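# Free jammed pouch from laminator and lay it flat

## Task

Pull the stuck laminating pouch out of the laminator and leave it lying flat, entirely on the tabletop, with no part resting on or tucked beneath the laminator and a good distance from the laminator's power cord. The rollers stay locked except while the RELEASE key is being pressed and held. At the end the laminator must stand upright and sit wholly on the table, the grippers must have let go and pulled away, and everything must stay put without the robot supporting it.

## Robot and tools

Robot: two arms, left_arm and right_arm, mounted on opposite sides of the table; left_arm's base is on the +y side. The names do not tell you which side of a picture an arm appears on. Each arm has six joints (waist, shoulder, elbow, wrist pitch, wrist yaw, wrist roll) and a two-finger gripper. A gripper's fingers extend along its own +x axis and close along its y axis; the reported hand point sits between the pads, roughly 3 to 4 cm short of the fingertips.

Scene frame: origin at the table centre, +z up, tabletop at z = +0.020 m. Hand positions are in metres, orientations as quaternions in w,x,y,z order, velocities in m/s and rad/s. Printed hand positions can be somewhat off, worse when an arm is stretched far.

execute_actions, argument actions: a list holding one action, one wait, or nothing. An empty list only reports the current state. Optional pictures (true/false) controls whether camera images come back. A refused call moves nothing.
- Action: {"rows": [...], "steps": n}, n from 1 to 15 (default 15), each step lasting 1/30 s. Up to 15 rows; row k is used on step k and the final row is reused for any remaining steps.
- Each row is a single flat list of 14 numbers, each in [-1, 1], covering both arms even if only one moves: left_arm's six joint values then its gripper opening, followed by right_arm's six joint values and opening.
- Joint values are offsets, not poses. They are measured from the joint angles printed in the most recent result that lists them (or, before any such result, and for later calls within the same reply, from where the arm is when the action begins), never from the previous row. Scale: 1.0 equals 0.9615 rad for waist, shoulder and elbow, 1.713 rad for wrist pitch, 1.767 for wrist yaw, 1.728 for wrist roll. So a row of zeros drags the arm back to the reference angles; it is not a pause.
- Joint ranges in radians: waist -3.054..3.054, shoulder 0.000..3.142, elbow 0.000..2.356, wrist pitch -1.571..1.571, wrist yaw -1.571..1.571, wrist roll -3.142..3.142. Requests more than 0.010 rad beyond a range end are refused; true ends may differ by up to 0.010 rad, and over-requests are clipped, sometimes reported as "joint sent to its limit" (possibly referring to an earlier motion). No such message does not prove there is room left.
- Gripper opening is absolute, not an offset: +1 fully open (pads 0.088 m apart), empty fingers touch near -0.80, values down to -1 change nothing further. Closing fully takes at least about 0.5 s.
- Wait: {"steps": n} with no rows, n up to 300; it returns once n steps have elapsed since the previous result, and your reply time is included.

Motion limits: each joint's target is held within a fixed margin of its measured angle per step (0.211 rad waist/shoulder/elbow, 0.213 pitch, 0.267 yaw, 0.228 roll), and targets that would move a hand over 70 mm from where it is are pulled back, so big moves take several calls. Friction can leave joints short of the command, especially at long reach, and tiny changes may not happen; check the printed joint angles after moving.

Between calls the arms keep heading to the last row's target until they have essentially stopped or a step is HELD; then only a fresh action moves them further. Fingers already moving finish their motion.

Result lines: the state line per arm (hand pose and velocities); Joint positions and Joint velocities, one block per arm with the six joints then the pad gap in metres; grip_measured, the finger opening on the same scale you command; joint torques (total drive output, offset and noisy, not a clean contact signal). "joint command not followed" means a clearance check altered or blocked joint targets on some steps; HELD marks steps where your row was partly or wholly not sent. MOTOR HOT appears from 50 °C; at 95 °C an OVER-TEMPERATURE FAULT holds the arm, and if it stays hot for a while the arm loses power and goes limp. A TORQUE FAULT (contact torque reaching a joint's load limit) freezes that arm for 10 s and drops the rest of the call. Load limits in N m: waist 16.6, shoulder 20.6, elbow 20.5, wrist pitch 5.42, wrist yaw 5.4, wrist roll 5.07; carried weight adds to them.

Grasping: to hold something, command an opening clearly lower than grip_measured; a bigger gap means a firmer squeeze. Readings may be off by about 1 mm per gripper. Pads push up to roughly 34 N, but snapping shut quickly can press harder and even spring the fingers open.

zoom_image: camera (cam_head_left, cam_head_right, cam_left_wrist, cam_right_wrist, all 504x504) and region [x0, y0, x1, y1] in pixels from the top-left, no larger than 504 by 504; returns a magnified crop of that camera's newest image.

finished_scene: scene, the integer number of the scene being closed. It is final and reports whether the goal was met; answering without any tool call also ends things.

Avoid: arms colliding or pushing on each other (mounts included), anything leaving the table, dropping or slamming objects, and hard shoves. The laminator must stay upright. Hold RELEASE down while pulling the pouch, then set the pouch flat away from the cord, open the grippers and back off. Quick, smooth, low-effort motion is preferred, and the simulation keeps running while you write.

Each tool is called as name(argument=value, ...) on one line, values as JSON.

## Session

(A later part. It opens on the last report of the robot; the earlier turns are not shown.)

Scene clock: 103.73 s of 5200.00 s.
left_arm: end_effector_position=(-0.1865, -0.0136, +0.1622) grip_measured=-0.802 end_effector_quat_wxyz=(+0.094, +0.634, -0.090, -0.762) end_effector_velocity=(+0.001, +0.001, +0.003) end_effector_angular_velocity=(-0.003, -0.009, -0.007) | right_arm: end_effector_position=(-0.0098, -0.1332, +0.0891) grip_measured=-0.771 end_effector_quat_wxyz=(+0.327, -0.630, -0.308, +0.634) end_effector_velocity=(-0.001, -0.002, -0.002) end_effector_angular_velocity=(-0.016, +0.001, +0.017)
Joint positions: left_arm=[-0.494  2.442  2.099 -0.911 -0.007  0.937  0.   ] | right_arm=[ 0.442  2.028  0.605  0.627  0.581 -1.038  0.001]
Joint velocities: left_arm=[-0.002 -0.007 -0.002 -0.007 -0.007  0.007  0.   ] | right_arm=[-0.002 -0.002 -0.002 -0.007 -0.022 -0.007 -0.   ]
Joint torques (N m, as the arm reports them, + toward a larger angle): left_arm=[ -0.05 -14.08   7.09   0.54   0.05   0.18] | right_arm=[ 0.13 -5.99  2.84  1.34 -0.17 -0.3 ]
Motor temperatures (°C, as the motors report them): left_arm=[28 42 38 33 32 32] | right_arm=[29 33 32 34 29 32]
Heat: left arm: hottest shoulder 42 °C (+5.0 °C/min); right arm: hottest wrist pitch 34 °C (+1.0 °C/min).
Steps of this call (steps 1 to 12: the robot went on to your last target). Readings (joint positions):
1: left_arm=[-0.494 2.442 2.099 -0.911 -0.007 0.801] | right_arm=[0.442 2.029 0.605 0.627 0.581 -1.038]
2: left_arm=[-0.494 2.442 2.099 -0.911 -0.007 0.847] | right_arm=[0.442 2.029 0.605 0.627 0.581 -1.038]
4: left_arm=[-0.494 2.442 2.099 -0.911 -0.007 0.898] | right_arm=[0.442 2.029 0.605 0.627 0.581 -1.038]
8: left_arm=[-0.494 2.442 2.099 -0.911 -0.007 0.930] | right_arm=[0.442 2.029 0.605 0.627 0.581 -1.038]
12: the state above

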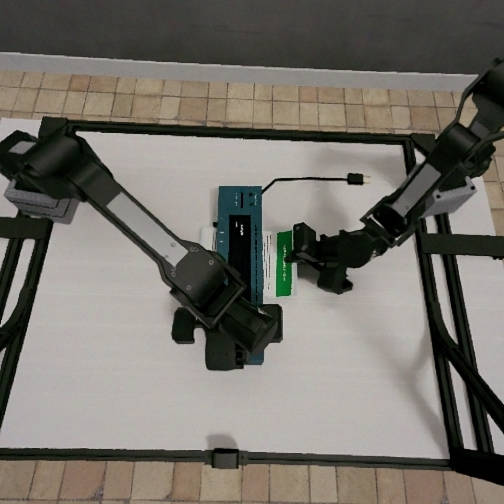

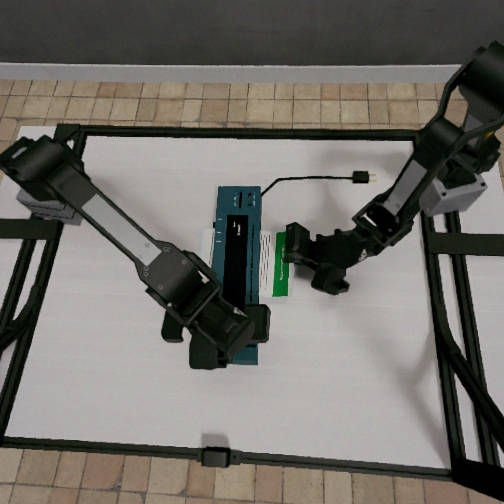

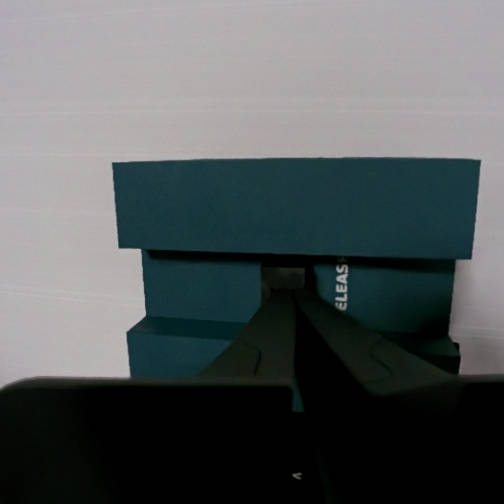

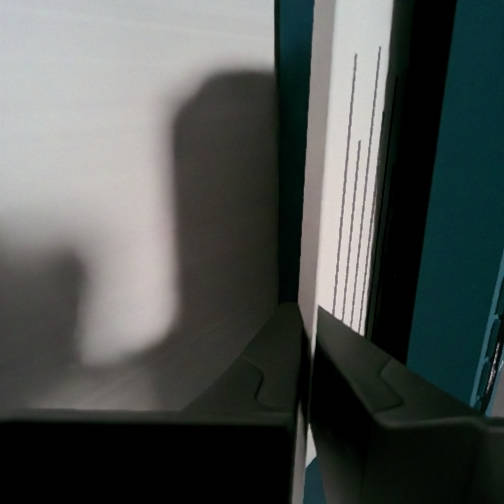

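execute_actions(actions=[{"rows":[[0.018,0,0,0,0,0,-0.9, 0,0,0,0,0,0,-1],[0.018,0,0,0,0,0,-0.9, 0,0,0,0,0,0,-1],[0.018,0,0,0.005,0,0,-0.9, 0,0,0,0,0,0,-1],[0.018,0.015,0,0.005,0,0,-0.9, 0,0,0,0,0,0,-1],[0.018,0.025,0,0.01,0,0,-0.9, 0,0,0,0,0,0,-1],[0.018,0.03,0,0.01,0,0,-0.9, 0,0,0,0,0,0,-1],[0.018,0.035,0,0.012,0,0,-0.9, 0,0,0,0,0,0,-1],[0.018,0.04,0,0.012,0,0,-0.9, 0,0,0,0,0,0,-1],[0.018,0.045,0,0.012,0,0,-0.9, 0,0,0,0,0,0,-1],[0.018,0.05,0,0.012,0,0,-0.9, 0,0,0,0,0,0,-1],[0.018,0.055,0,0.012,0,0,-0.9, 0,0,0,0,0,0,-1]],"steps":15}])

Scene clock: 111.73 s of 5200.00 s.
left_arm: end_effector_position=(-0.1809, -0.0214, +0.1531) grip_measured=-0.802 end_effector_quat_wxyz=(+0.100, +0.635, -0.085, -0.761) end_effector_velocity=(+0.005, +0.003, -0.004) end_effector_angular_velocity=(+0.019, -0.019, +0.012) | right_arm: end_effector_position=(-0.0112, -0.1334, +0.0897) grip_measured=-0.771 end_effector_quat_wxyz=(+0.326, -0.628, -0.309, +0.635) end_effector_velocity=(+0.000, -0.001, +0.001) end_effector_angular_velocity=(-0.005, -0.004, +0.007)
Joint positions: left_arm=[-0.477  2.462  2.099 -0.889 -0.007  0.939  0.   ] | right_arm=[ 0.445  2.027  0.605  0.629  0.579 -1.038  0.001]
Joint velocities: left_arm=[ 0.002  0.002 -0.002 -0.022 -0.007 -0.007  0.   ] | right_arm=[-0.002 -0.007 -0.002 -0.007 -0.007 -0.007 -0.   ]
Joint torques (N m, as the arm reports them, + toward a larger angle): left_arm=[ 0.01 -9.39  7.08  0.59  0.04 -0.07] | right_arm=[-0.24 -5.37  3.04  1.4   0.31 -0.01]
Motor temperatures (°C, as the motors report them): left_arm=[28 45 38 33 32 32] | right_arm=[29 34 32 34 29 32]
Heat: left arm: hottest shoulder 45 °C (+8.2 °C/min); right arm: hottest shoulder 34 °C (+0.0 °C/min).
Steps of this call (steps 1 to 30: the robot went on to your last target; steps 31 to 225: nothing new was sent; steps 226 to 240: all 15 steps of this action). Readings (joint positions):
226: left_arm=[-0.494 2.442 2.099 -0.911 -0.007 0.939] | right_arm=[0.445 2.027 0.605 0.627 0.578 -1.039]
227: left_arm=[-0.492 2.442 2.099 -0.911 -0.007 0.939] | right_arm=[0.445 2.027 0.605 0.628 0.578 -1.039]
229: left_arm=[-0.487 2.442 2.099 -0.908 -0.007 0.939] | right_arm=[0.445 2.027 0.605 0.628 0.579 -1.038]
233: left_arm=[-0.478 2.445 2.099 -0.895 -0.007 0.939] | right_arm=[0.445 2.027 0.605 0.628 0.579 -1.038]
240: the state above

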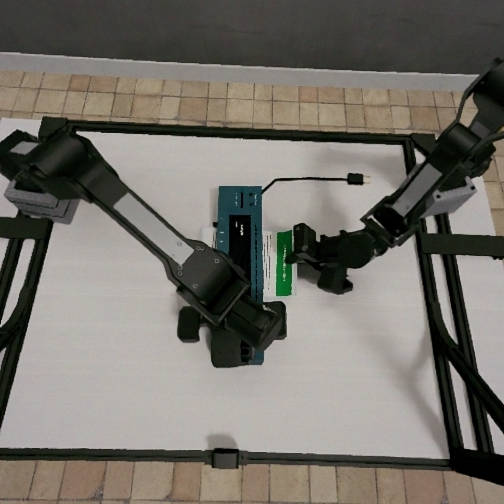

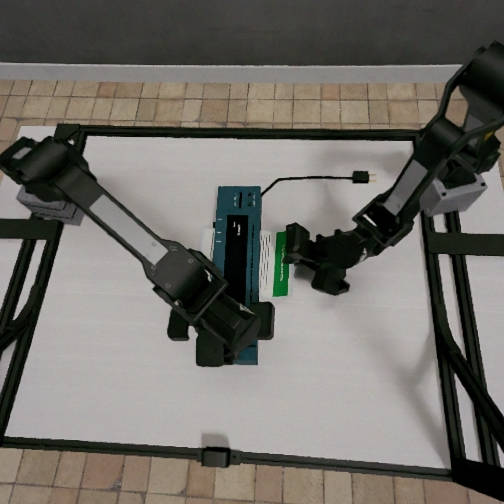

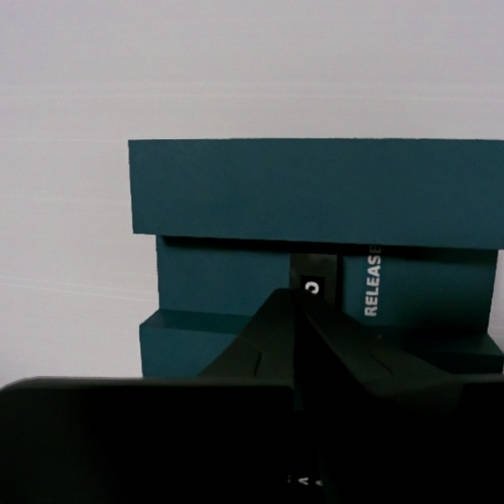

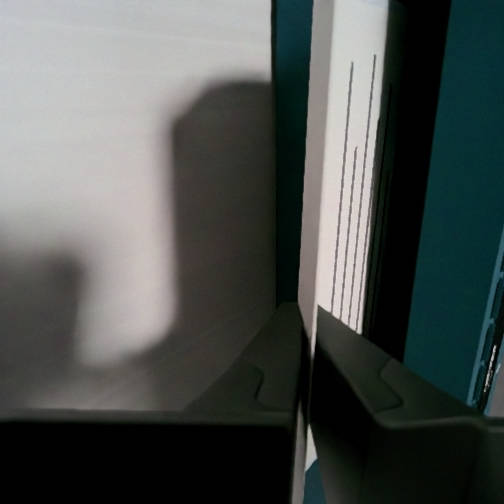

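execute_actions(actions=[{"rows":[[0,0.03,0,0,0,0,-0.9, 0,0,0,0,0,0,-1],[0,0.034,0,0,0,0,-0.9, 0,0,0,0,0,0,-1],[0,0.038,0,0,0,0,-0.9, 0,0,0,0,0,0,-1],[0,0.042,0,0,0,0,-0.9, 0,0,0,0,0,0,-1],[0,0.046,0,0,0,0,-0.9, 0,0,0,0,0,0,-1],[0,0.05,0,0,0,0,-0.9, 0,0,0,0,0,0,-1],[0,0.054,0,0,0,0,-0.9, 0,0,0,0,0,0,-1],[0,0.058,0,0,0,0,-0.9, 0,0,0,0,0,0,-1],[0,0.062,0,0,0,0,-0.9, 0,0,0,0,0,0,-1],[0,0.066,0,0,0,0,-0.9, 0,0,0,0,0,0,-1],[0,0.07,0,0,0,0,-0.9, 0,0,0,0,0,0,-1]],"steps":15}])

Scene clock: 116.03 s of 5200.00 s.
left_arm: end_effector_position=(-0.1805, -0.0208, +0.1485) grip_measured=-0.802 end_effector_quat_wxyz=(+0.097, +0.637, -0.083, -0.760) end_effector_velocity=(-0.000, +0.005, +0.001) end_effector_angular_velocity=(+0.009, -0.017, -0.012) | right_arm: end_effector_position=(-0.0107, -0.1332, +0.0900) grip_measured=-0.771 end_effector_quat_wxyz=(+0.328, -0.629, -0.309, +0.634) end_effector_velocity=(+0.003, -0.000, -0.000) end_effector_angular_velocity=(-0.002, -0.026, +0.005)
Joint positions: left_arm=[-0.477  2.472  2.101 -0.892 -0.007  0.939  0.   ] | right_arm=[ 0.445  2.027  0.605  0.629  0.583 -1.037  0.001]
Joint velocities: left_arm=[-0.007 -0.002  0.002 -0.022 -0.007  0.007  0.   ] | right_arm=[-0.002 -0.002 -0.002 -0.007  0.007 -0.022 -0.001]
Joint torques (N m, as the arm reports them, + toward a larger angle): left_arm=[-0.06 -6.63  6.62  0.91  0.03 -0.01] | right_arm=[ 0.04 -5.56  3.03  1.5   0.11 -0.01]
Motor temperatures (°C, as the motors report them): left_arm=[28 44 38 33 32 32] | right_arm=[29 34 32 34 29 32]
Heat: left arm: hottest shoulder 44 °C (+7.0 °C/min); right arm: hottest shoulder 34 °C (+0.0 °C/min).
Steps of this call (steps 1 to 15: the robot went on to your last target; steps 16 to 114: nothing new was sent; steps 115 to 129: all 15 steps of this action). Readings (joint positions):
115: left_arm=[-0.477 2.462 2.099 -0.890 -0.007 0.939] | right_arm=[0.445 2.027 0.605 0.629 0.582 -1.038]
116: left_arm=[-0.477 2.462 2.099 -0.890 -0.007 0.939] | right_arm=[0.445 2.027 0.605 0.629 0.582 -1.038]
118: left_arm=[-0.477 2.463 2.099 -0.890 -0.007 0.939] | right_arm=[0.445 2.027 0.605 0.629 0.582 -1.038]
122: left_arm=[-0.477 2.468 2.099 -0.889 -0.007 0.939] | right_arm=[0.445 2.027 0.605 0.629 0.583 -1.037]
129: the state above

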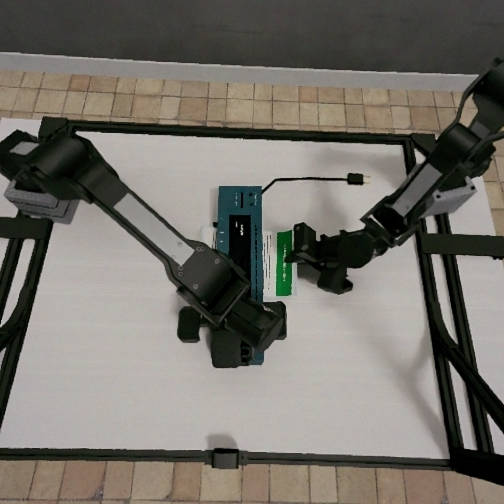

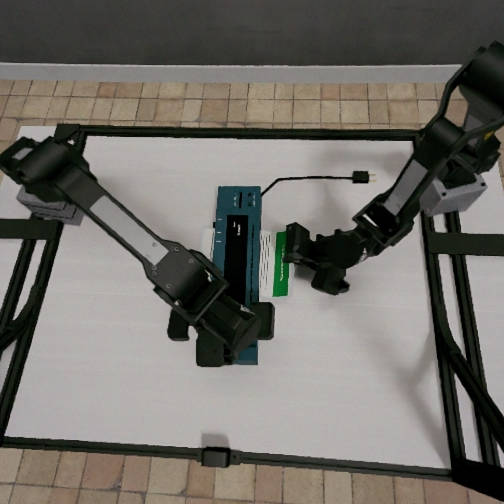

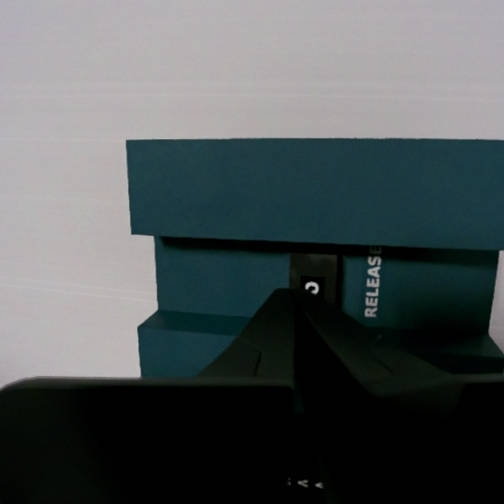

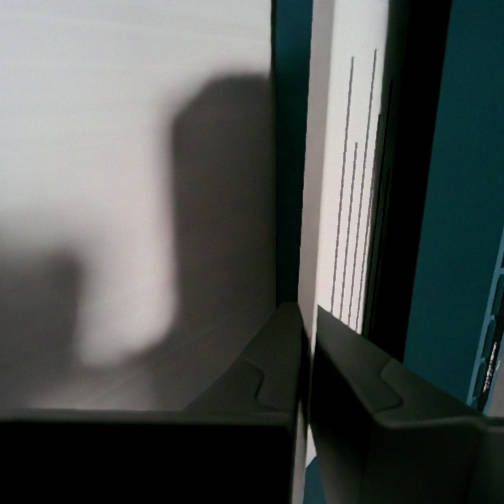

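execute_actions(actions=[{"rows":[[0,-0.04,0,0,0,0,-0.9, 0,0,0,0,0,0,-1],[0,-0.04,0,0,0,0,-0.9, 0,0,0,0,0,0,-1],[0,-0.04,0,0,0,0,-0.9, 0,0,0,0,0,0,-1],[0,-0.04,0,0,0,0,-0.9, 0,0,0,0,0,0,-1],[-0.01,-0.04,0,0,0,0,-0.9, 0,0,0,0,0,0,-1],[-0.019,-0.04,0,0,0,0,-0.9, 0,0,0,0,0,0,-1],[-0.019,-0.03,0,0,0,0,-0.9, 0,0,0,0,0,0,-1],[-0.019,-0.02,0,0,0,0,-0.9, 0,0,0,0,0,0,-1],[-0.019,-0.01,0,0,0,0,-0.9, 0,0,0,0,0,0,-1],[-0.019,0,0,0,0,0,-0.9, 0,0,0,0,0,0,-1],[-0.019,0.01,0,0,0,0,-0.9, 0,0,0,0,0,0,-1]],"steps":15}])

Scene clock: 123.37 s of 5200.00 s.
left_arm: end_effector_position=(-0.1888, -0.0169, +0.1578) grip_measured=-0.802 end_effector_quat_wxyz=(+0.096, +0.632, -0.094, -0.763) end_effector_velocity=(-0.000, +0.004, -0.002) end_effector_angular_velocity=(+0.015, +0.000, +0.002) | right_arm: end_effector_position=(-0.0091, -0.1327, +0.0901) grip_measured=-0.772 end_effector_quat_wxyz=(+0.330, -0.630, -0.308, +0.632) end_effector_velocity=(+0.002, +0.000, +0.001) end_effector_angular_velocity=(-0.005, -0.004, +0.002)
Joint positions: left_arm=[-0.494  2.455  2.102 -0.891 -0.009  0.939  0.   ] | right_arm=[ 0.442  2.027  0.604  0.629  0.588 -1.037  0.001]
Joint velocities: left_arm=[-0.002 -0.002 -0.007 -0.007  0.007 -0.007  0.   ] | right_arm=[-0.007 -0.007 -0.002 -0.007 -0.007 -0.007 -0.   ]
Joint torques (N m, as the arm reports them, + toward a larger angle): left_arm=[ -0.15 -10.07   6.98   0.64   0.11  -0.01] | right_arm=[ 0.17 -5.54  3.09  1.55  0.09  0.  ]
Motor temperatures (°C, as the motors report them): left_arm=[28 43 38 33 32 32] | right_arm=[29 34 32 34 29 32]
Heat: left arm: hottest shoulder 43 °C (+5.1 °C/min); right arm: hottest shoulder 34 °C (+1.0 °C/min).
Steps of this call (steps 1 to 15: the robot went on to your last target; steps 16 to 205: nothing new was sent; steps 206 to 220: all 15 steps of this action). Readings (joint positions):
206: left_arm=[-0.478 2.466 2.102 -0.892 -0.008 0.939] | right_arm=[0.442 2.027 0.604 0.629 0.587 -1.037]
207: left_arm=[-0.478 2.462 2.102 -0.890 -0.008 0.939] | right_arm=[0.442 2.027 0.604 0.629 0.587 -1.037]
209: left_arm=[-0.478 2.456 2.102 -0.894 -0.008 0.939] | right_arm=[0.442 2.027 0.604 0.629 0.587 -1.037]
213: left_arm=[-0.483 2.449 2.102 -0.891 -0.008 0.939] | right_arm=[0.442 2.027 0.604 0.629 0.587 -1.037]
220: the state above

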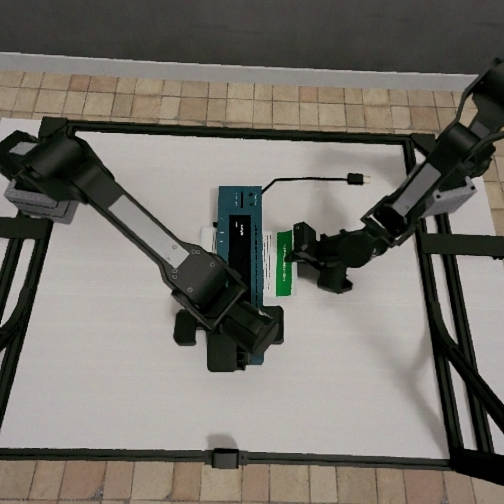

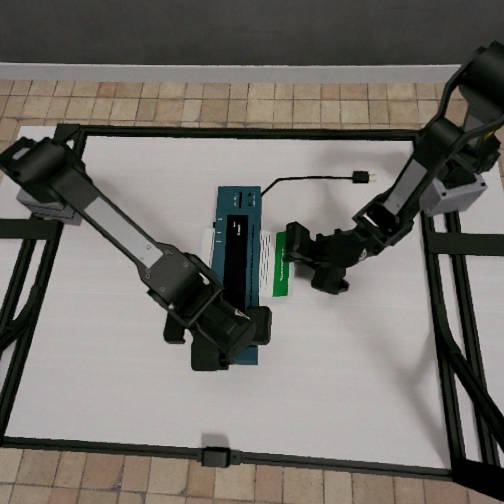

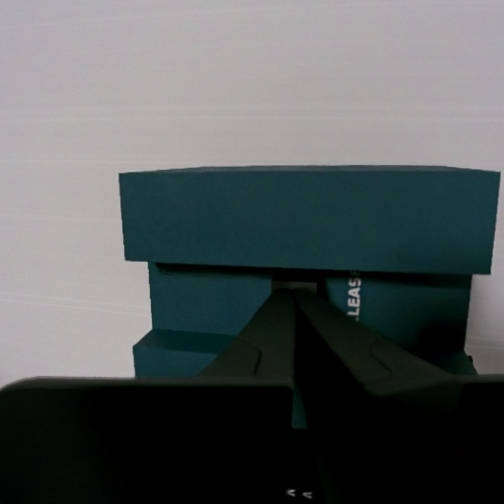

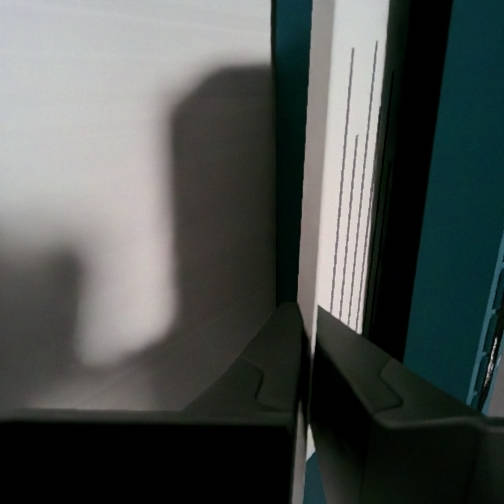

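execute_actions(actions=[{"rows":[[0,0.03,0,0,0,0,-0.9, 0,0,0,0,0,0,-1],[0,0.035,0,0,0,0,-0.9, 0,0,0,0,0,0,-1],[0,0.04,0,0,0,0,-0.9, 0,0,0,0,0,0,-1],[0,0.045,0,0,0,0,-0.9, 0,0,0,0,0,0,-1],[0,0.05,0,0,0,0,-0.9, 0,0,0,0,0,0,-1],[0,0.055,0,0,0,0,-0.9, 0,0,0,0,0,0,-1],[0,0.06,0,0,0,0,-0.9, 0,0,0,0,0,0,-1],[0,0.065,0,0,0,0,-0.9, 0,0,0,0,0,0,-1],[0,0.07,0,0,0,0,-0.9, 0,0,0,0,0,0,-1],[0,0.075,0,0,0,0,-0.9, 0,0,0,0,0,0,-1],[0,0.08,0,0,0,0,-0.9, 0,0,0,0,0,0,-1],[0,0.085,0,0,0,0,-0.9, 0,0,0,0,0,0,-1]],"steps":15}])

Scene clock: 128.23 s of 5200.00 s.
left_arm: end_effector_position=(-0.1887, -0.0168, +0.1417) grip_measured=-0.802 end_effector_quat_wxyz=(+0.090, +0.638, -0.087, -0.760) end_effector_velocity=(+0.002, -0.002, +0.003) end_effector_angular_velocity=(-0.005, -0.002, +0.012) | right_arm: end_effector_position=(-0.0075, -0.1323, +0.0904) grip_measured=-0.771 end_effector_quat_wxyz=(+0.332, -0.632, -0.307, +0.629) end_effector_velocity=(+0.001, -0.001, -0.001) end_effector_angular_velocity=(-0.009, -0.019, +0.016)
Joint positions: left_arm=[-0.494  2.489  2.107 -0.884 -0.009  0.939  0.   ] | right_arm=[ 0.44   2.027  0.603  0.63   0.594 -1.037  0.001]
Joint velocities: left_arm=[ 0.002 -0.002  0.007 -0.007 -0.007 -0.007  0.   ] | right_arm=[-0.002 -0.002 -0.002 -0.007 -0.007 -0.022 -0.   ]
Joint torques (N m, as the arm reports them, + toward a larger angle): left_arm=[-0.06 -7.77  6.39  0.13  0.04 -0.01] | right_arm=[ 0.3  -5.55  3.12  1.44  0.05  0.  ]
Motor temperatures (°C, as the motors report them): left_arm=[28 43 38 33 32 32] | right_arm=[29 34 32 34 29 32]
Heat: left arm: hottest shoulder 43 °C (+4.0 °C/min); right arm: hottest shoulder 34 °C (+1.0 °C/min).
Steps of this call (steps 1 to 15: the robot went on to your last target; steps 16 to 131: nothing new was sent; steps 132 to 146: all 15 steps of this action). Readings (joint positions):
132: left_arm=[-0.494 2.455 2.102 -0.891 -0.009 0.939] | right_arm=[0.442 2.027 0.603 0.629 0.591 -1.037]
133: left_arm=[-0.494 2.456 2.102 -0.891 -0.009 0.939] | right_arm=[0.442 2.027 0.603 0.629 0.591 -1.037]
135: left_arm=[-0.494 2.458 2.102 -0.892 -0.009 0.939] | right_arm=[0.442 2.027 0.603 0.629 0.591 -1.037]
139: left_arm=[-0.494 2.468 2.103 -0.889 -0.009 0.939] | right_arm=[0.442 2.027 0.603 0.629 0.591 -1.037]
146: the state above

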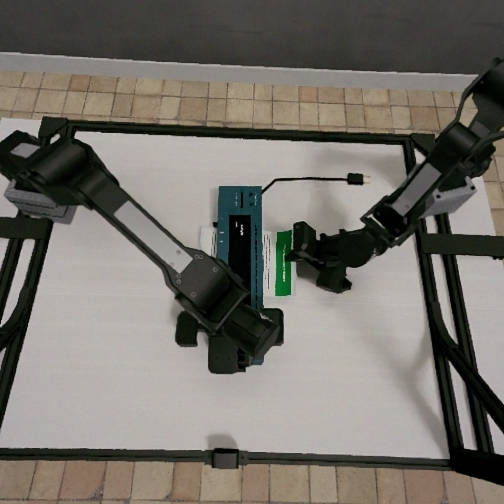

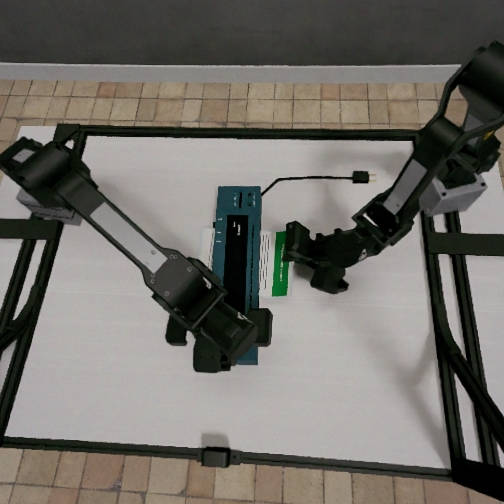

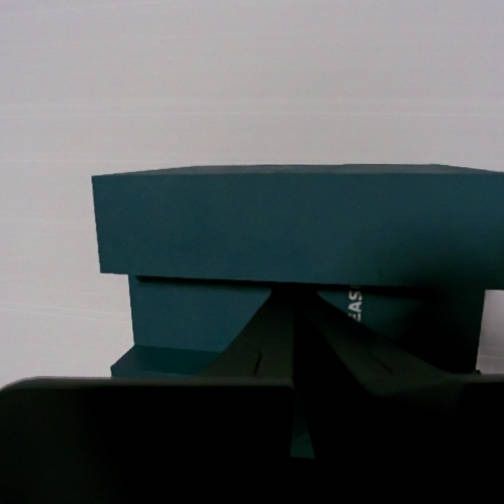

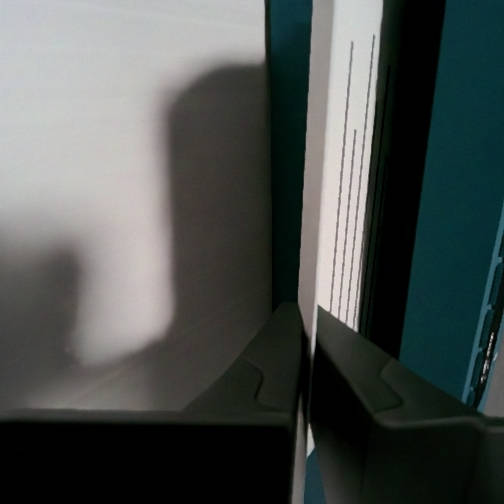

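execute_actions(actions=[{"rows":[[0,0.05,0,0,0,0,-0.9, 0,0,0,0,0,0,-1],[0,0.06,0,0,0,0,-0.9, 0,0,0,0,0,0,-1],[0,0.07,0,0,0,0,-0.9, 0,0,0,0,0,0,-1],[0,0.08,0,0,0,0,-0.9, 0,0,0,0,0,0,-1],[0,0.08,0,0,0,0,-0.9, 0.01,-0.007,-0.009,-0.003,0.002,0.004,-1],[0,0.08,0,0,0,0,-0.9, 0.02,-0.014,-0.018,-0.006,0.004,0.008,-1],[0,0.08,0,0,0,0,-0.9, 0.03,-0.021,-0.027,-0.009,0.006,0.012,-1],[0,0.08,0,0,0,0,-0.9, 0.04,-0.028,-0.036,-0.012,0.008,0.016,-1],[0,0.08,0,0,0,0,-0.9, 0.05,-0.035,-0.045,-0.015,0.01,0.02,-1],[0,0.08,0,0,0,0,-0.9, 0.06,-0.042,-0.054,-0.018,0.011,0.024,-1],[0,0.08,0,0,0,0,-0.9, 0.07,-0.049,-0.063,-0.021,0.013,0.028,-1],[0,0.08,0,0,0,0,-0.9, 0.08,-0.056,-0.072,-0.025,0.015,0.032,-1],[0,0.08,0,0,0,0,-0.9, 0.095,-0.065,-0.084,-0.029,0.017,0.037,-1]],"steps":15}])

Scene clock: 140.27 s of 5200.00 s.
left_arm: end_effector_position=(-0.1887, -0.0165, +0.1386) grip_measured=-0.802 end_effector_quat_wxyz=(+0.087, +0.640, -0.085, -0.758) end_effector_velocity=(-0.001, +0.003, +0.003) end_effector_angular_velocity=(-0.001, -0.005, +0.002) | right_arm: end_effector_position=(-0.0047, -0.1578, +0.0910) grip_measured=-0.769 end_effector_quat_wxyz=(+0.330, -0.640, -0.303, +0.625) end_effector_velocity=(+0.006, -0.051, -0.004) end_effector_angular_velocity=(-0.017, -0.016, +0.019)
Joint positions: left_arm=[-0.495  2.498  2.113 -0.89  -0.01   0.939  0.   ] | right_arm=[ 0.503  1.977  0.54   0.589  0.646 -0.975  0.001]
Joint velocities: left_arm=[-0.007 -0.007 -0.002 -0.007 -0.007 -0.007  0.   ] | right_arm=[ 0.12  -0.076 -0.149 -0.007  0.066  0.095  0.003]
Joint torques (N m, as the arm reports them, + toward a larger angle): left_arm=[-0.06 -5.57  6.27  1.07  0.05 -0.01] | right_arm=[ 1.53 -5.81  2.41  1.23 -0.6  -0.2 ]
Motor temperatures (°C, as the motors report them): left_arm=[28 42 38 33 32 32] | right_arm=[29 35 31 34 29 32]
Heat: left arm: hottest shoulder 42 °C (+0.0 °C/min); right arm: hottest shoulder 35 °C (+2.0 °C/min).
Steps of this call (steps 1 to 15: the robot went on to your last target; steps 16 to 346: nothing new was sent; steps 347 to 361: all 15 steps of this action). Readings (joint positions):
347: left_arm=[-0.495 2.489 2.108 -0.885 -0.009 0.939] | right_arm=[0.436 2.027 0.603 0.629 0.601 -1.037]
348: left_arm=[-0.495 2.490 2.108 -0.885 -0.009 0.939] | right_arm=[0.436 2.027 0.603 0.629 0.601 -1.037]
350: left_arm=[-0.495 2.495 2.110 -0.887 -0.009 0.939] | right_arm=[0.436 2.027 0.603 0.629 0.601 -1.037]
354: left_arm=[-0.495 2.498 2.112 -0.890 -0.009 0.939] | right_arm=[0.445 2.017 0.595 0.626 0.617 -1.030]
361: the state above

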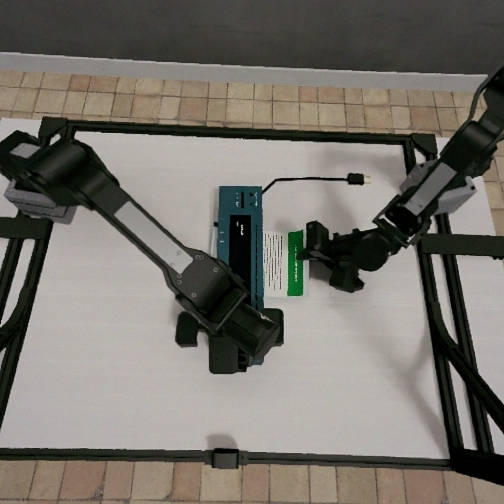

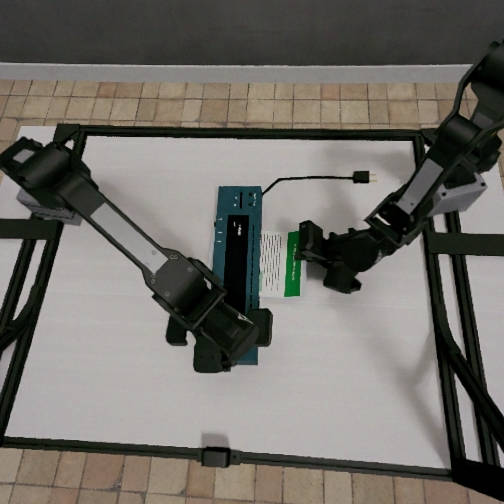

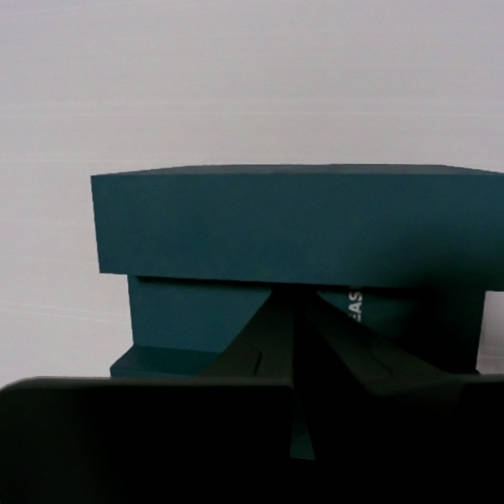

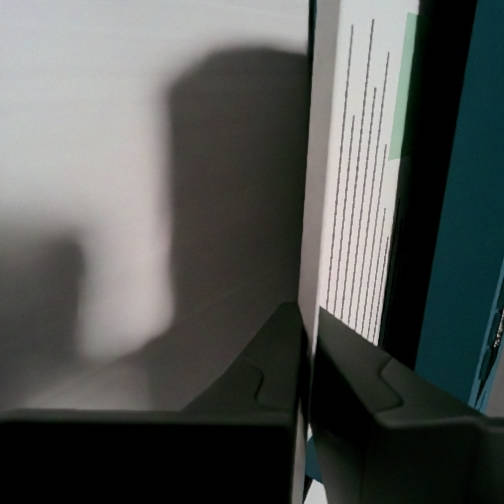

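execute_actions(actions=[{"rows":[[0,0.07,0,0,0,0,-0.9, 0.03,-0.013,-0.019,-0.005,-0.012,0.001,-1],[0,0.07,0,0,0,0,-0.9, 0.03,-0.013,-0.019,-0.005,-0.012,0.001,-1],[0,0.07,0,0,0,0,-0.9, 0.041,-0.018,-0.026,-0.008,-0.008,0.007,-1],[0,0.07,0,0,0,0,-0.9, 0.052,-0.023,-0.034,-0.01,-0.005,0.013,-1],[0,0.07,0,0,0,0,-0.9, 0.063,-0.028,-0.041,-0.013,-0.001,0.019,-1],[0,0.07,0,0,0,0,-0.9, 0.074,-0.034,-0.048,-0.015,0.003,0.026,-1],[0,0.07,0,0,0,0,-0.9, 0.085,-0.039,-0.056,-0.018,0.007,0.032,-1],[0,0.07,0,0,0,0,-0.9, 0.096,-0.044,-0.063,-0.02,0.01,0.038,-1],[0,0.07,0,0,0,0,-0.9, 0.107,-0.049,-0.07,-0.023,0.014,0.044,-1],[0,0.07,0,0,0,0,-0.9, 0.118,-0.054,-0.078,-0.026,0.018,0.05,-1],[0,0.07,0,0,0,0,-0.9, 0.13,-0.06,-0.085,-0.028,0.022,0.056,-1],[0,0.07,0,0,0,0,-0.9, 0.141,-0.065,-0.092,-0.031,0.025,0.063,-1],[0,0.07,0,0,0,0,-0.9, 0.152,-0.07,-0.1,-0.033,0.029,0.069,-1],[0,0.07,0,0,0,0,-0.9, 0.163,-0.075,-0.107,-0.036,0.033,0.075,-1]],"steps":15}])

Scene clock: 145.10 s of 5200.00 s.
left_arm: end_effector_position=(-0.1888, -0.0168, +0.1390) grip_measured=-0.802 end_effector_quat_wxyz=(+0.087, +0.641, -0.085, -0.758) end_effector_velocity=(+0.005, +0.003, -0.001) end_effector_angular_velocity=(+0.007, -0.028, +0.011) | right_arm: end_effector_position=(-0.0058, -0.1963, +0.0909) grip_measured=-0.770 end_effector_quat_wxyz=(+0.329, -0.639, -0.303, +0.626) end_effector_velocity=(+0.002, -0.062, +0.007) end_effector_angular_velocity=(-0.019, -0.003, +0.017)
Joint positions: left_arm=[-0.495  2.5    2.119 -0.894 -0.01   0.939  0.   ] | right_arm=[ 0.623  1.919  0.456  0.538  0.719 -0.855  0.001]
Joint velocities: left_arm=[-0.002 -0.002 -0.002 -0.022 -0.022 -0.007  0.   ] | right_arm=[ 0.193 -0.149 -0.125 -0.168  0.095  0.198 -0.005]
Joint torques (N m, as the arm reports them, + toward a larger angle): left_arm=[-0.05 -5.84  6.34  1.04  0.05 -0.01] | right_arm=[ 1.75 -4.9   1.81  1.14 -0.49 -0.2 ]
Motor temperatures (°C, as the motors report them): left_arm=[28 41 38 33 32 32] | right_arm=[29 35 31 34 29 32]
Heat: left arm: hottest shoulder 41 °C (-1.0 °C/min); right arm: hottest shoulder 35 °C (+2.0 °C/min).
Steps of this call (steps 1 to 15: the robot went on to your last target; steps 16 to 130: nothing new was sent; steps 131 to 145: all 15 steps of this action). Readings (joint positions):
131: left_arm=[-0.495 2.498 2.114 -0.890 -0.010 0.939] | right_arm=[0.516 1.970 0.531 0.583 0.648 -0.965]
132: left_arm=[-0.495 2.499 2.116 -0.892 -0.010 0.939] | right_arm=[0.516 1.970 0.531 0.583 0.648 -0.965]
134: left_arm=[-0.495 2.500 2.117 -0.893 -0.010 0.939] | right_arm=[0.520 1.967 0.527 0.582 0.651 -0.958]
138: left_arm=[-0.495 2.500 2.119 -0.894 -0.010 0.939] | right_arm=[0.549 1.950 0.506 0.568 0.673 -0.927]
145: the state above

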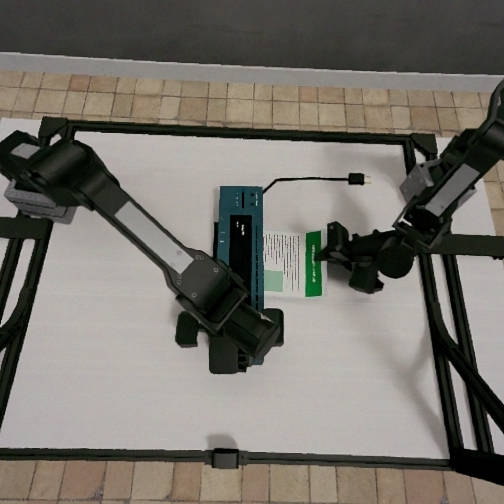

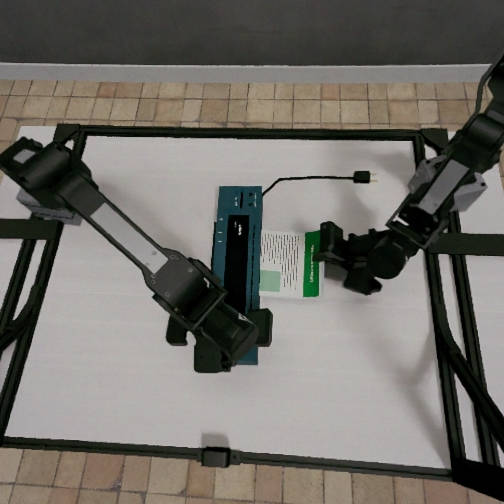

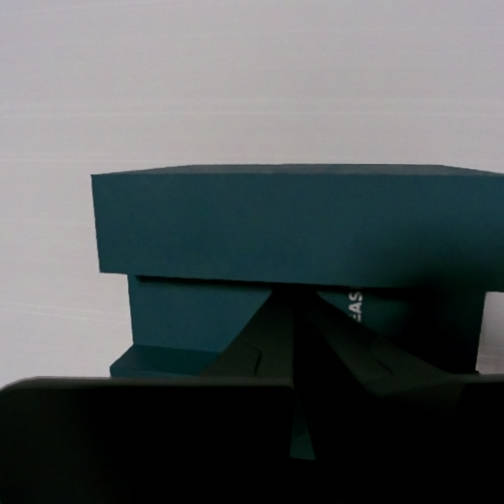

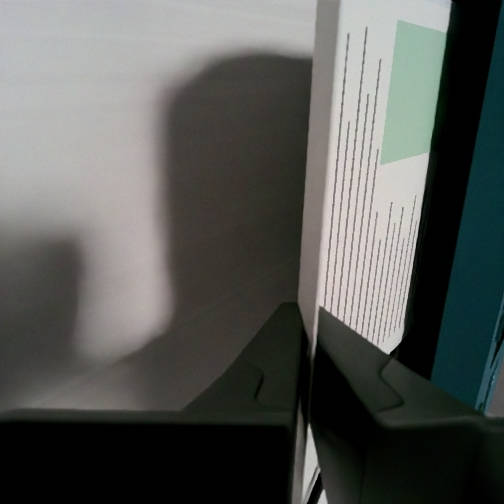

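execute_actions(actions=[{"rows":[[0,0.07,0,0,0,0,-0.9, 0.039,-0.014,-0.02,-0.006,-0.008,0.006,-1],[0,0.07,0,0,0,0,-0.9, 0.039,-0.014,-0.02,-0.006,-0.008,0.006,-1],[0,0.07,0,0,0,0,-0.9, 0.052,-0.019,-0.025,-0.012,-0.004,0.015,-1],[0,0.07,0,0,0,0,-0.9, 0.066,-0.023,-0.029,-0.018,0,0.023,-1],[0,0.07,0,0,0,0,-0.9, 0.079,-0.028,-0.034,-0.024,0.004,0.032,-1],[0,0.07,0,0,0,0,-0.9, 0.093,-0.033,-0.038,-0.03,0.008,0.041,-1],[0,0.07,0,0,0,0,-0.9, 0.106,-0.037,-0.043,-0.036,0.012,0.049,-1],[0,0.07,0,0,0,0,-0.9, 0.12,-0.042,-0.047,-0.042,0.016,0.058,-1],[0,0.07,0,0,0,0,-0.9, 0.133,-0.047,-0.052,-0.048,0.02,0.067,-1],[0,0.07,0,0,0,0,-0.9, 0.147,-0.051,-0.057,-0.054,0.024,0.075,-1],[0,0.07,0,0,0,0,-0.9, 0.16,-0.056,-0.061,-0.06,0.028,0.084,-1],[0,0.07,0,0,0,0,-0.9, 0.174,-0.061,-0.066,-0.066,0.032,0.093,-1],[0,0.07,0,0,0,0,-0.9, 0.187,-0.065,-0.07,-0.072,0.036,0.101,-1],[0,0.07,0,0,0,0,-0.9, 0.201,-0.07,-0.075,-0.078,0.04,0.11,-1]],"steps":15}])

Scene clock: 152.83 s of 5200.00 s.
left_arm: end_effector_position=(-0.1890, -0.0173, +0.1391) grip_measured=-0.802 end_effector_quat_wxyz=(+0.087, +0.641, -0.085, -0.758) end_effector_velocity=(+0.002, +0.000, +0.003) end_effector_angular_velocity=(-0.009, -0.017, +0.011) | right_arm: end_effector_position=(-0.0124, -0.2424, +0.0875) grip_measured=-0.773 end_effector_quat_wxyz=(+0.311, -0.637, -0.308, +0.635) end_effector_velocity=(-0.026, -0.076, +0.010) end_effector_angular_velocity=(+0.018, +0.049, +0.108)
Joint positions: left_arm=[-0.495  2.503  2.125 -0.898 -0.011  0.939  0.   ] | right_arm=[ 0.794  1.867  0.397  0.422  0.778 -0.689  0.001]
Joint velocities: left_arm=[-0.002 -0.007 -0.002 -0.007 -0.022 -0.007  0.   ] | right_arm=[ 0.339 -0.12  -0.071 -0.198  0.11   0.286  0.   ]
Joint torques (N m, as the arm reports them, + toward a larger angle): left_arm=[-0.06 -5.96  6.3   0.93  0.08 -0.01] | right_arm=[-0.2  -4.86  1.89  1.08  0.45  0.09]
Motor temperatures (°C, as the motors report them): left_arm=[28 40 38 33 32 32] | right_arm=[29 35 31 34 29 32]
Heat: left arm: hottest shoulder 40 °C (-2.0 °C/min); right arm: hottest shoulder 35 °C (+2.0 °C/min).
Steps of this call (steps 1 to 30: the robot went on to your last target; steps 31 to 217: nothing new was sent; steps 218 to 232: all 15 steps of this action). Readings (joint positions):
218: left_arm=[-0.495 2.501 2.120 -0.895 -0.010 0.939] | right_arm=[0.648 1.911 0.442 0.528 0.722 -0.835]
219: left_arm=[-0.495 2.502 2.122 -0.897 -0.010 0.939] | right_arm=[0.648 1.911 0.442 0.528 0.722 -0.835]
221: left_arm=[-0.495 2.502 2.124 -0.898 -0.010 0.939] | right_arm=[0.652 1.908 0.441 0.526 0.726 -0.825]
225: left_arm=[-0.495 2.503 2.125 -0.897 -0.011 0.939] | right_arm=[0.684 1.891 0.439 0.495 0.763 -0.784]
232: the state above

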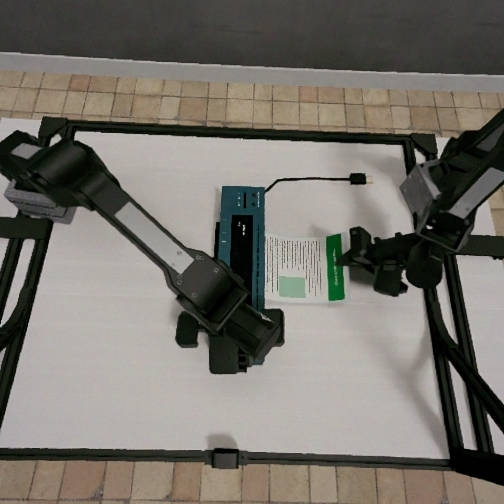

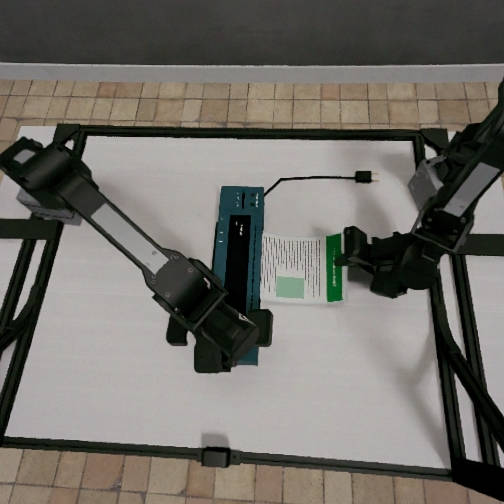

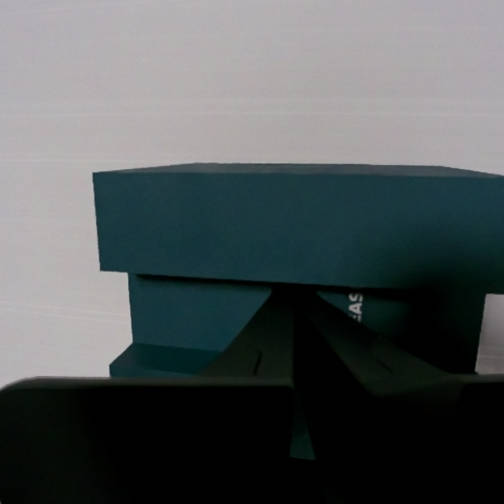

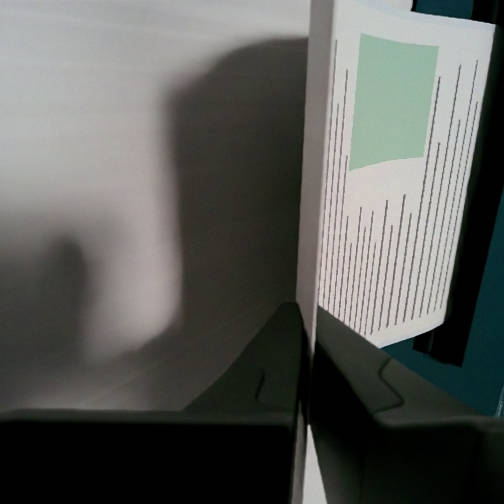

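execute_actions(actions=[{"rows":[[0,0.05,0,0,0,0,-0.9, 0.023,-0.016,-0.014,-0.01,0.006,0.014,-1],[0,0.05,0,0,0,0,-0.9, 0.03,-0.026,-0.006,-0.03,-0.001,0.023,-1],[0,0.05,0,0,0,0,-0.9, 0.036,-0.037,0.002,-0.051,-0.008,0.033,-1],[0,0.05,0,0,0,0,-0.9, 0.043,-0.047,0.01,-0.071,-0.015,0.042,-1],[0,0.05,0,0,0,0,-0.9, 0.05,-0.057,0.017,-0.092,-0.022,0.051,-1],[0,0.05,0,0,0,0,-0.9, 0.057,-0.068,0.025,-0.112,-0.029,0.061,-1],[0,0.05,0,0,0,0,-0.9, 0.063,-0.078,0.033,-0.133,-0.035,0.07,-1],[0,0.05,0,0,0,0,-0.9, 0.07,-0.088,0.041,-0.153,-0.042,0.079,-1],[0,0.05,0,0,0,0,-0.9, 0.077,-0.099,0.049,-0.174,-0.049,0.089,-1],[0,0.05,0,0,0,0,-0.9, 0.084,-0.109,0.056,-0.194,-0.056,0.098,-1],[0,0.05,0,0,0,0,-0.9, 0.09,-0.119,0.064,-0.215,-0.063,0.107,-1],[0,0.05,0,0,0,0,-0.9, 0.097,-0.13,0.072,-0.235,-0.07,0.117,-1],[0,0.05,0,0,0,0,-0.9, 0.104,-0.14,0.08,-0.256,-0.077,0.126,-1]],"steps":15}])

Scene clock: 164.77 s of 5200.00 s.
left_arm: end_effector_position=(-0.1891, -0.0175, +0.1399) grip_measured=-0.802 end_effector_quat_wxyz=(+0.088, +0.641, -0.085, -0.758) end_effector_velocity=(-0.002, +0.002, -0.003) end_effector_angular_velocity=(-0.001, -0.005, +0.002) | right_arm: end_effector_position=(-0.0173, -0.2813, +0.0873) grip_measured=-0.773 end_effector_quat_wxyz=(+0.247, -0.666, -0.248, +0.659) end_effector_velocity=(-0.009, -0.038, +0.015) end_effector_angular_velocity=(-0.192, +0.014, -0.028)
Joint positions: left_arm=[-0.495  2.504  2.129 -0.901 -0.011  0.939  0.   ] | right_arm=[ 0.886  1.746  0.458  0.022  0.658 -0.489  0.001]
Joint velocities: left_arm=[-0.007  0.002 -0.007  0.007 -0.007 -0.007  0.   ] | right_arm=[ 0.09  -0.144  0.1   -0.432 -0.139  0.212  0.   ]
Joint torques (N m, as the arm reports them, + toward a larger angle): left_arm=[-0.06 -7.79  6.57  0.91  0.03 -0.01] | right_arm=[ 0.07 -4.33  3.74  0.75  0.2   0.07]
Motor temperatures (°C, as the motors report them): left_arm=[28 39 38 34 32 32] | right_arm=[29 35 31 33 29 32]
Heat: left arm: hottest shoulder 39 °C (-4.0 °C/min); right arm: hottest shoulder 35 °C (+1.0 °C/min).
Steps of this call (steps 1 to 30: the robot went on to your last target; steps 31 to 343: nothing new was sent; steps 344 to 358: all 15 steps of this action). Readings (joint positions):
344: left_arm=[-0.495 2.504 2.127 -0.899 -0.011 0.939] | right_arm=[0.813 1.858 0.394 0.408 0.789 -0.667]
345: left_arm=[-0.495 2.504 2.128 -0.900 -0.011 0.939] | right_arm=[0.815 1.856 0.394 0.400 0.787 -0.662]
347: left_arm=[-0.495 2.504 2.129 -0.900 -0.011 0.939] | right_arm=[0.822 1.844 0.394 0.357 0.774 -0.643]
351: left_arm=[-0.495 2.504 2.129 -0.901 -0.011 0.939] | right_arm=[0.844 1.811 0.409 0.234 0.733 -0.588]
358: the state above

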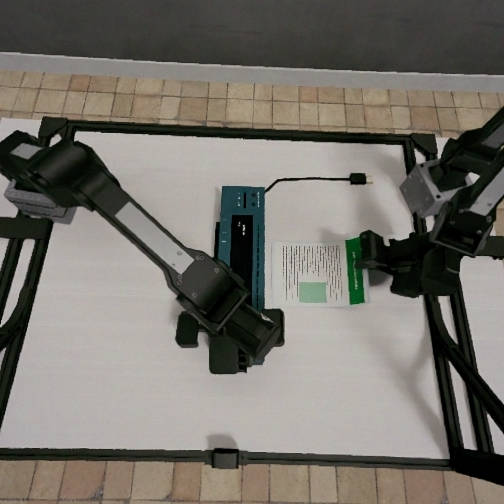

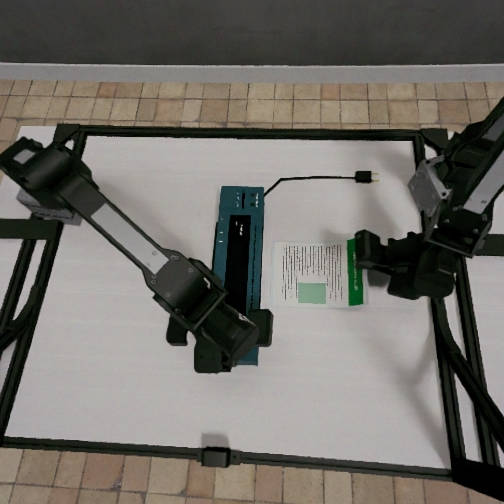

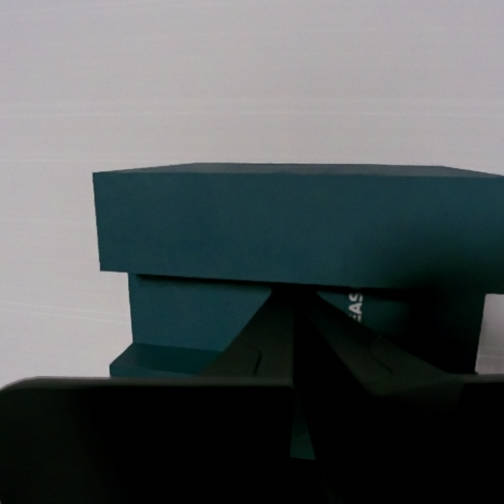

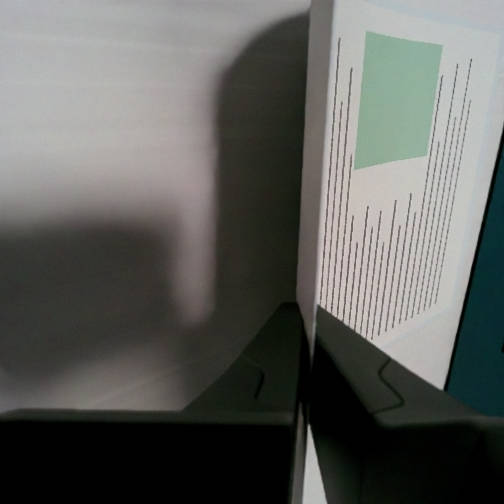

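execute_actions(actions=[{"rows":[[0,-0.02,0,0,0,0,-0.9, 0.008,-0.014,0.017,-0.022,-0.009,0.01,-1],[0,-0.03,0,0,0,0,-0.9, 0.016,0.001,0.041,-0.033,-0.016,0.017,-1],[0,-0.04,0,-0.003,0,0,-0.9, 0.025,0.017,0.064,-0.045,-0.022,0.025,-1],[0,-0.05,0,-0.003,0,0,-0.9, 0.033,0.032,0.088,-0.056,-0.029,0.032,-1],[0,-0.06,0,-0.006,0,0,-0.9, 0.041,0.047,0.111,-0.068,-0.035,0.04,-1],[0,-0.07,0,-0.006,0,0,-0.9, 0.049,0.063,0.135,-0.079,-0.042,0.047,-1],[0,-0.08,0,-0.008,0,0,-0.9, 0.058,0.078,0.158,-0.09,-0.048,0.054,-1],[0,-0.09,0,-0.008,0,0,-0.9, 0.066,0.093,0.182,-0.102,-0.055,0.062,-1],[0,-0.11,0,-0.008,0,0,-0.9, 0.074,0.109,0.206,-0.113,-0.062,0.069,-1],[0,-0.14,0,-0.008,0,0,-0.9, 0.082,0.124,0.229,-0.125,-0.068,0.077,-1],[0,-0.17,0,-0.008,0,0,-0.9, 0.091,0.139,0.253,-0.136,-0.075,0.084,-1],[0,-0.2,0,-0.008,0,0,-0.9, 0.099,0.155,0.276,-0.148,-0.081,0.092,-1],[0,-0.25,0,-0.008,0,0,-0.9, 0.107,0.17,0.3,-0.159,-0.088,0.099,-1]],"steps":15}])

Scene clock: 170.77 s of 5200.00 s.
left_arm: end_effector_position=(-0.1915, -0.0209, +0.2330) grip_measured=-0.802 end_effector_quat_wxyz=(+0.134, +0.597, -0.131, -0.780) end_effector_velocity=(-0.001, -0.001, +0.397) end_effector_angular_velocity=(-0.628, +0.462, +0.021) | right_arm: end_effector_position=(-0.0762, -0.3056, +0.0777) grip_measured=-0.772 end_effector_quat_wxyz=(+0.192, -0.679, -0.190, +0.683) end_effector_velocity=(-0.086, -0.032, -0.007) end_effector_angular_velocity=(-0.152, +0.066, -0.003)
Joint positions: left_arm=[-0.495  2.326  2.13  -0.915 -0.011  0.939  0.   ] | right_arm=[ 0.98   1.888  0.718 -0.226  0.52  -0.331  0.001]
Joint velocities: left_arm=[-0.002 -0.745 -0.002  0.037 -0.007 -0.022  0.   ] | right_arm=[ 0.129  0.188  0.33  -0.212 -0.139  0.183 -0.   ]
Joint torques (N m, as the arm reports them, + toward a larger angle): left_arm=[ -0.06 -13.84   7.42   0.92   0.04  -0.01] | right_arm=[-0.14 -4.3   3.72  0.44  0.09  0.05]
Motor temperatures (°C, as the motors report them): left_arm=[28 40 38 34 32 32] | right_arm=[29 35 31 33 29 32]
Heat: left arm: hottest shoulder 40 °C (-5.1 °C/min); right arm: hottest shoulder 35 °C (+1.0 °C/min).
Steps of this call (steps 1 to 30: the robot went on to your last target; steps 31 to 165: nothing new was sent; steps 166 to 180: all 15 steps of this action). Readings (joint positions):
166: left_arm=[-0.495 2.500 2.131 -0.901 -0.011 0.939] | right_arm=[0.892 1.738 0.465 -0.013 0.645 -0.473]
167: left_arm=[-0.495 2.496 2.131 -0.901 -0.011 0.939] | right_arm=[0.892 1.738 0.468 -0.019 0.644 -0.471]
169: left_arm=[-0.495 2.487 2.131 -0.903 -0.011 0.939] | right_arm=[0.900 1.748 0.490 -0.044 0.632 -0.455]
173: left_arm=[-0.495 2.456 2.131 -0.911 -0.011 0.939] | right_arm=[0.929 1.797 0.574 -0.109 0.591 -0.411]
180: the state above

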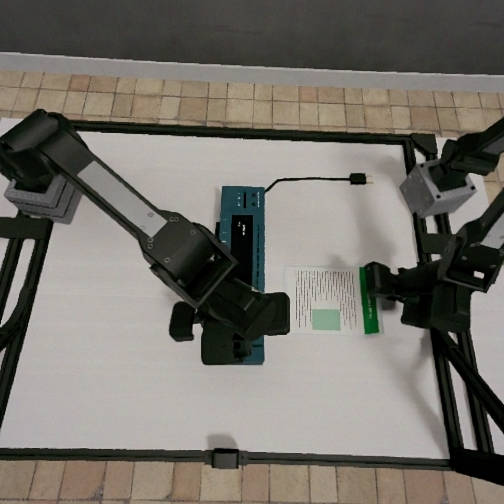

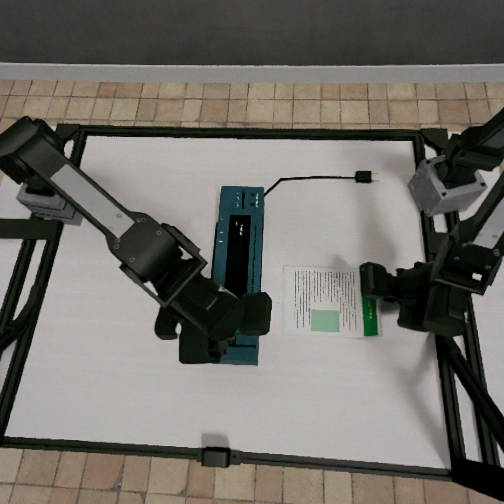

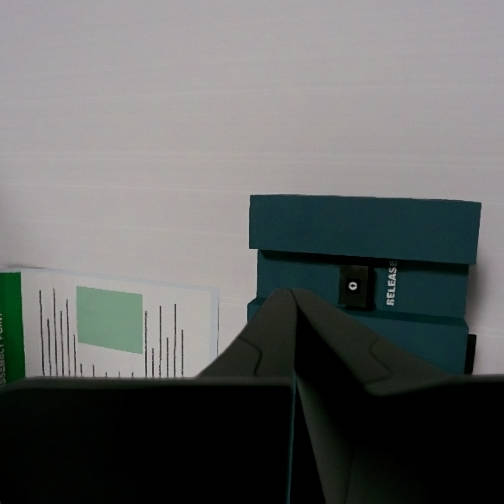

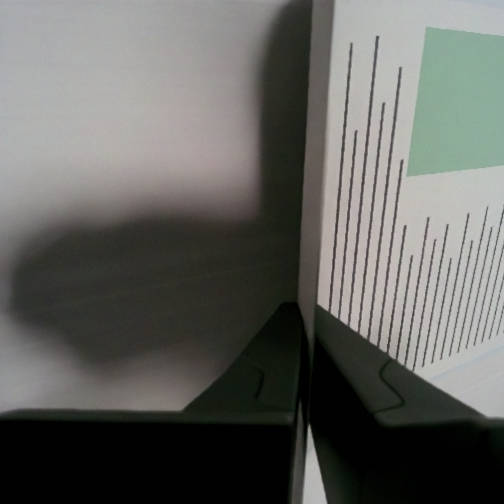

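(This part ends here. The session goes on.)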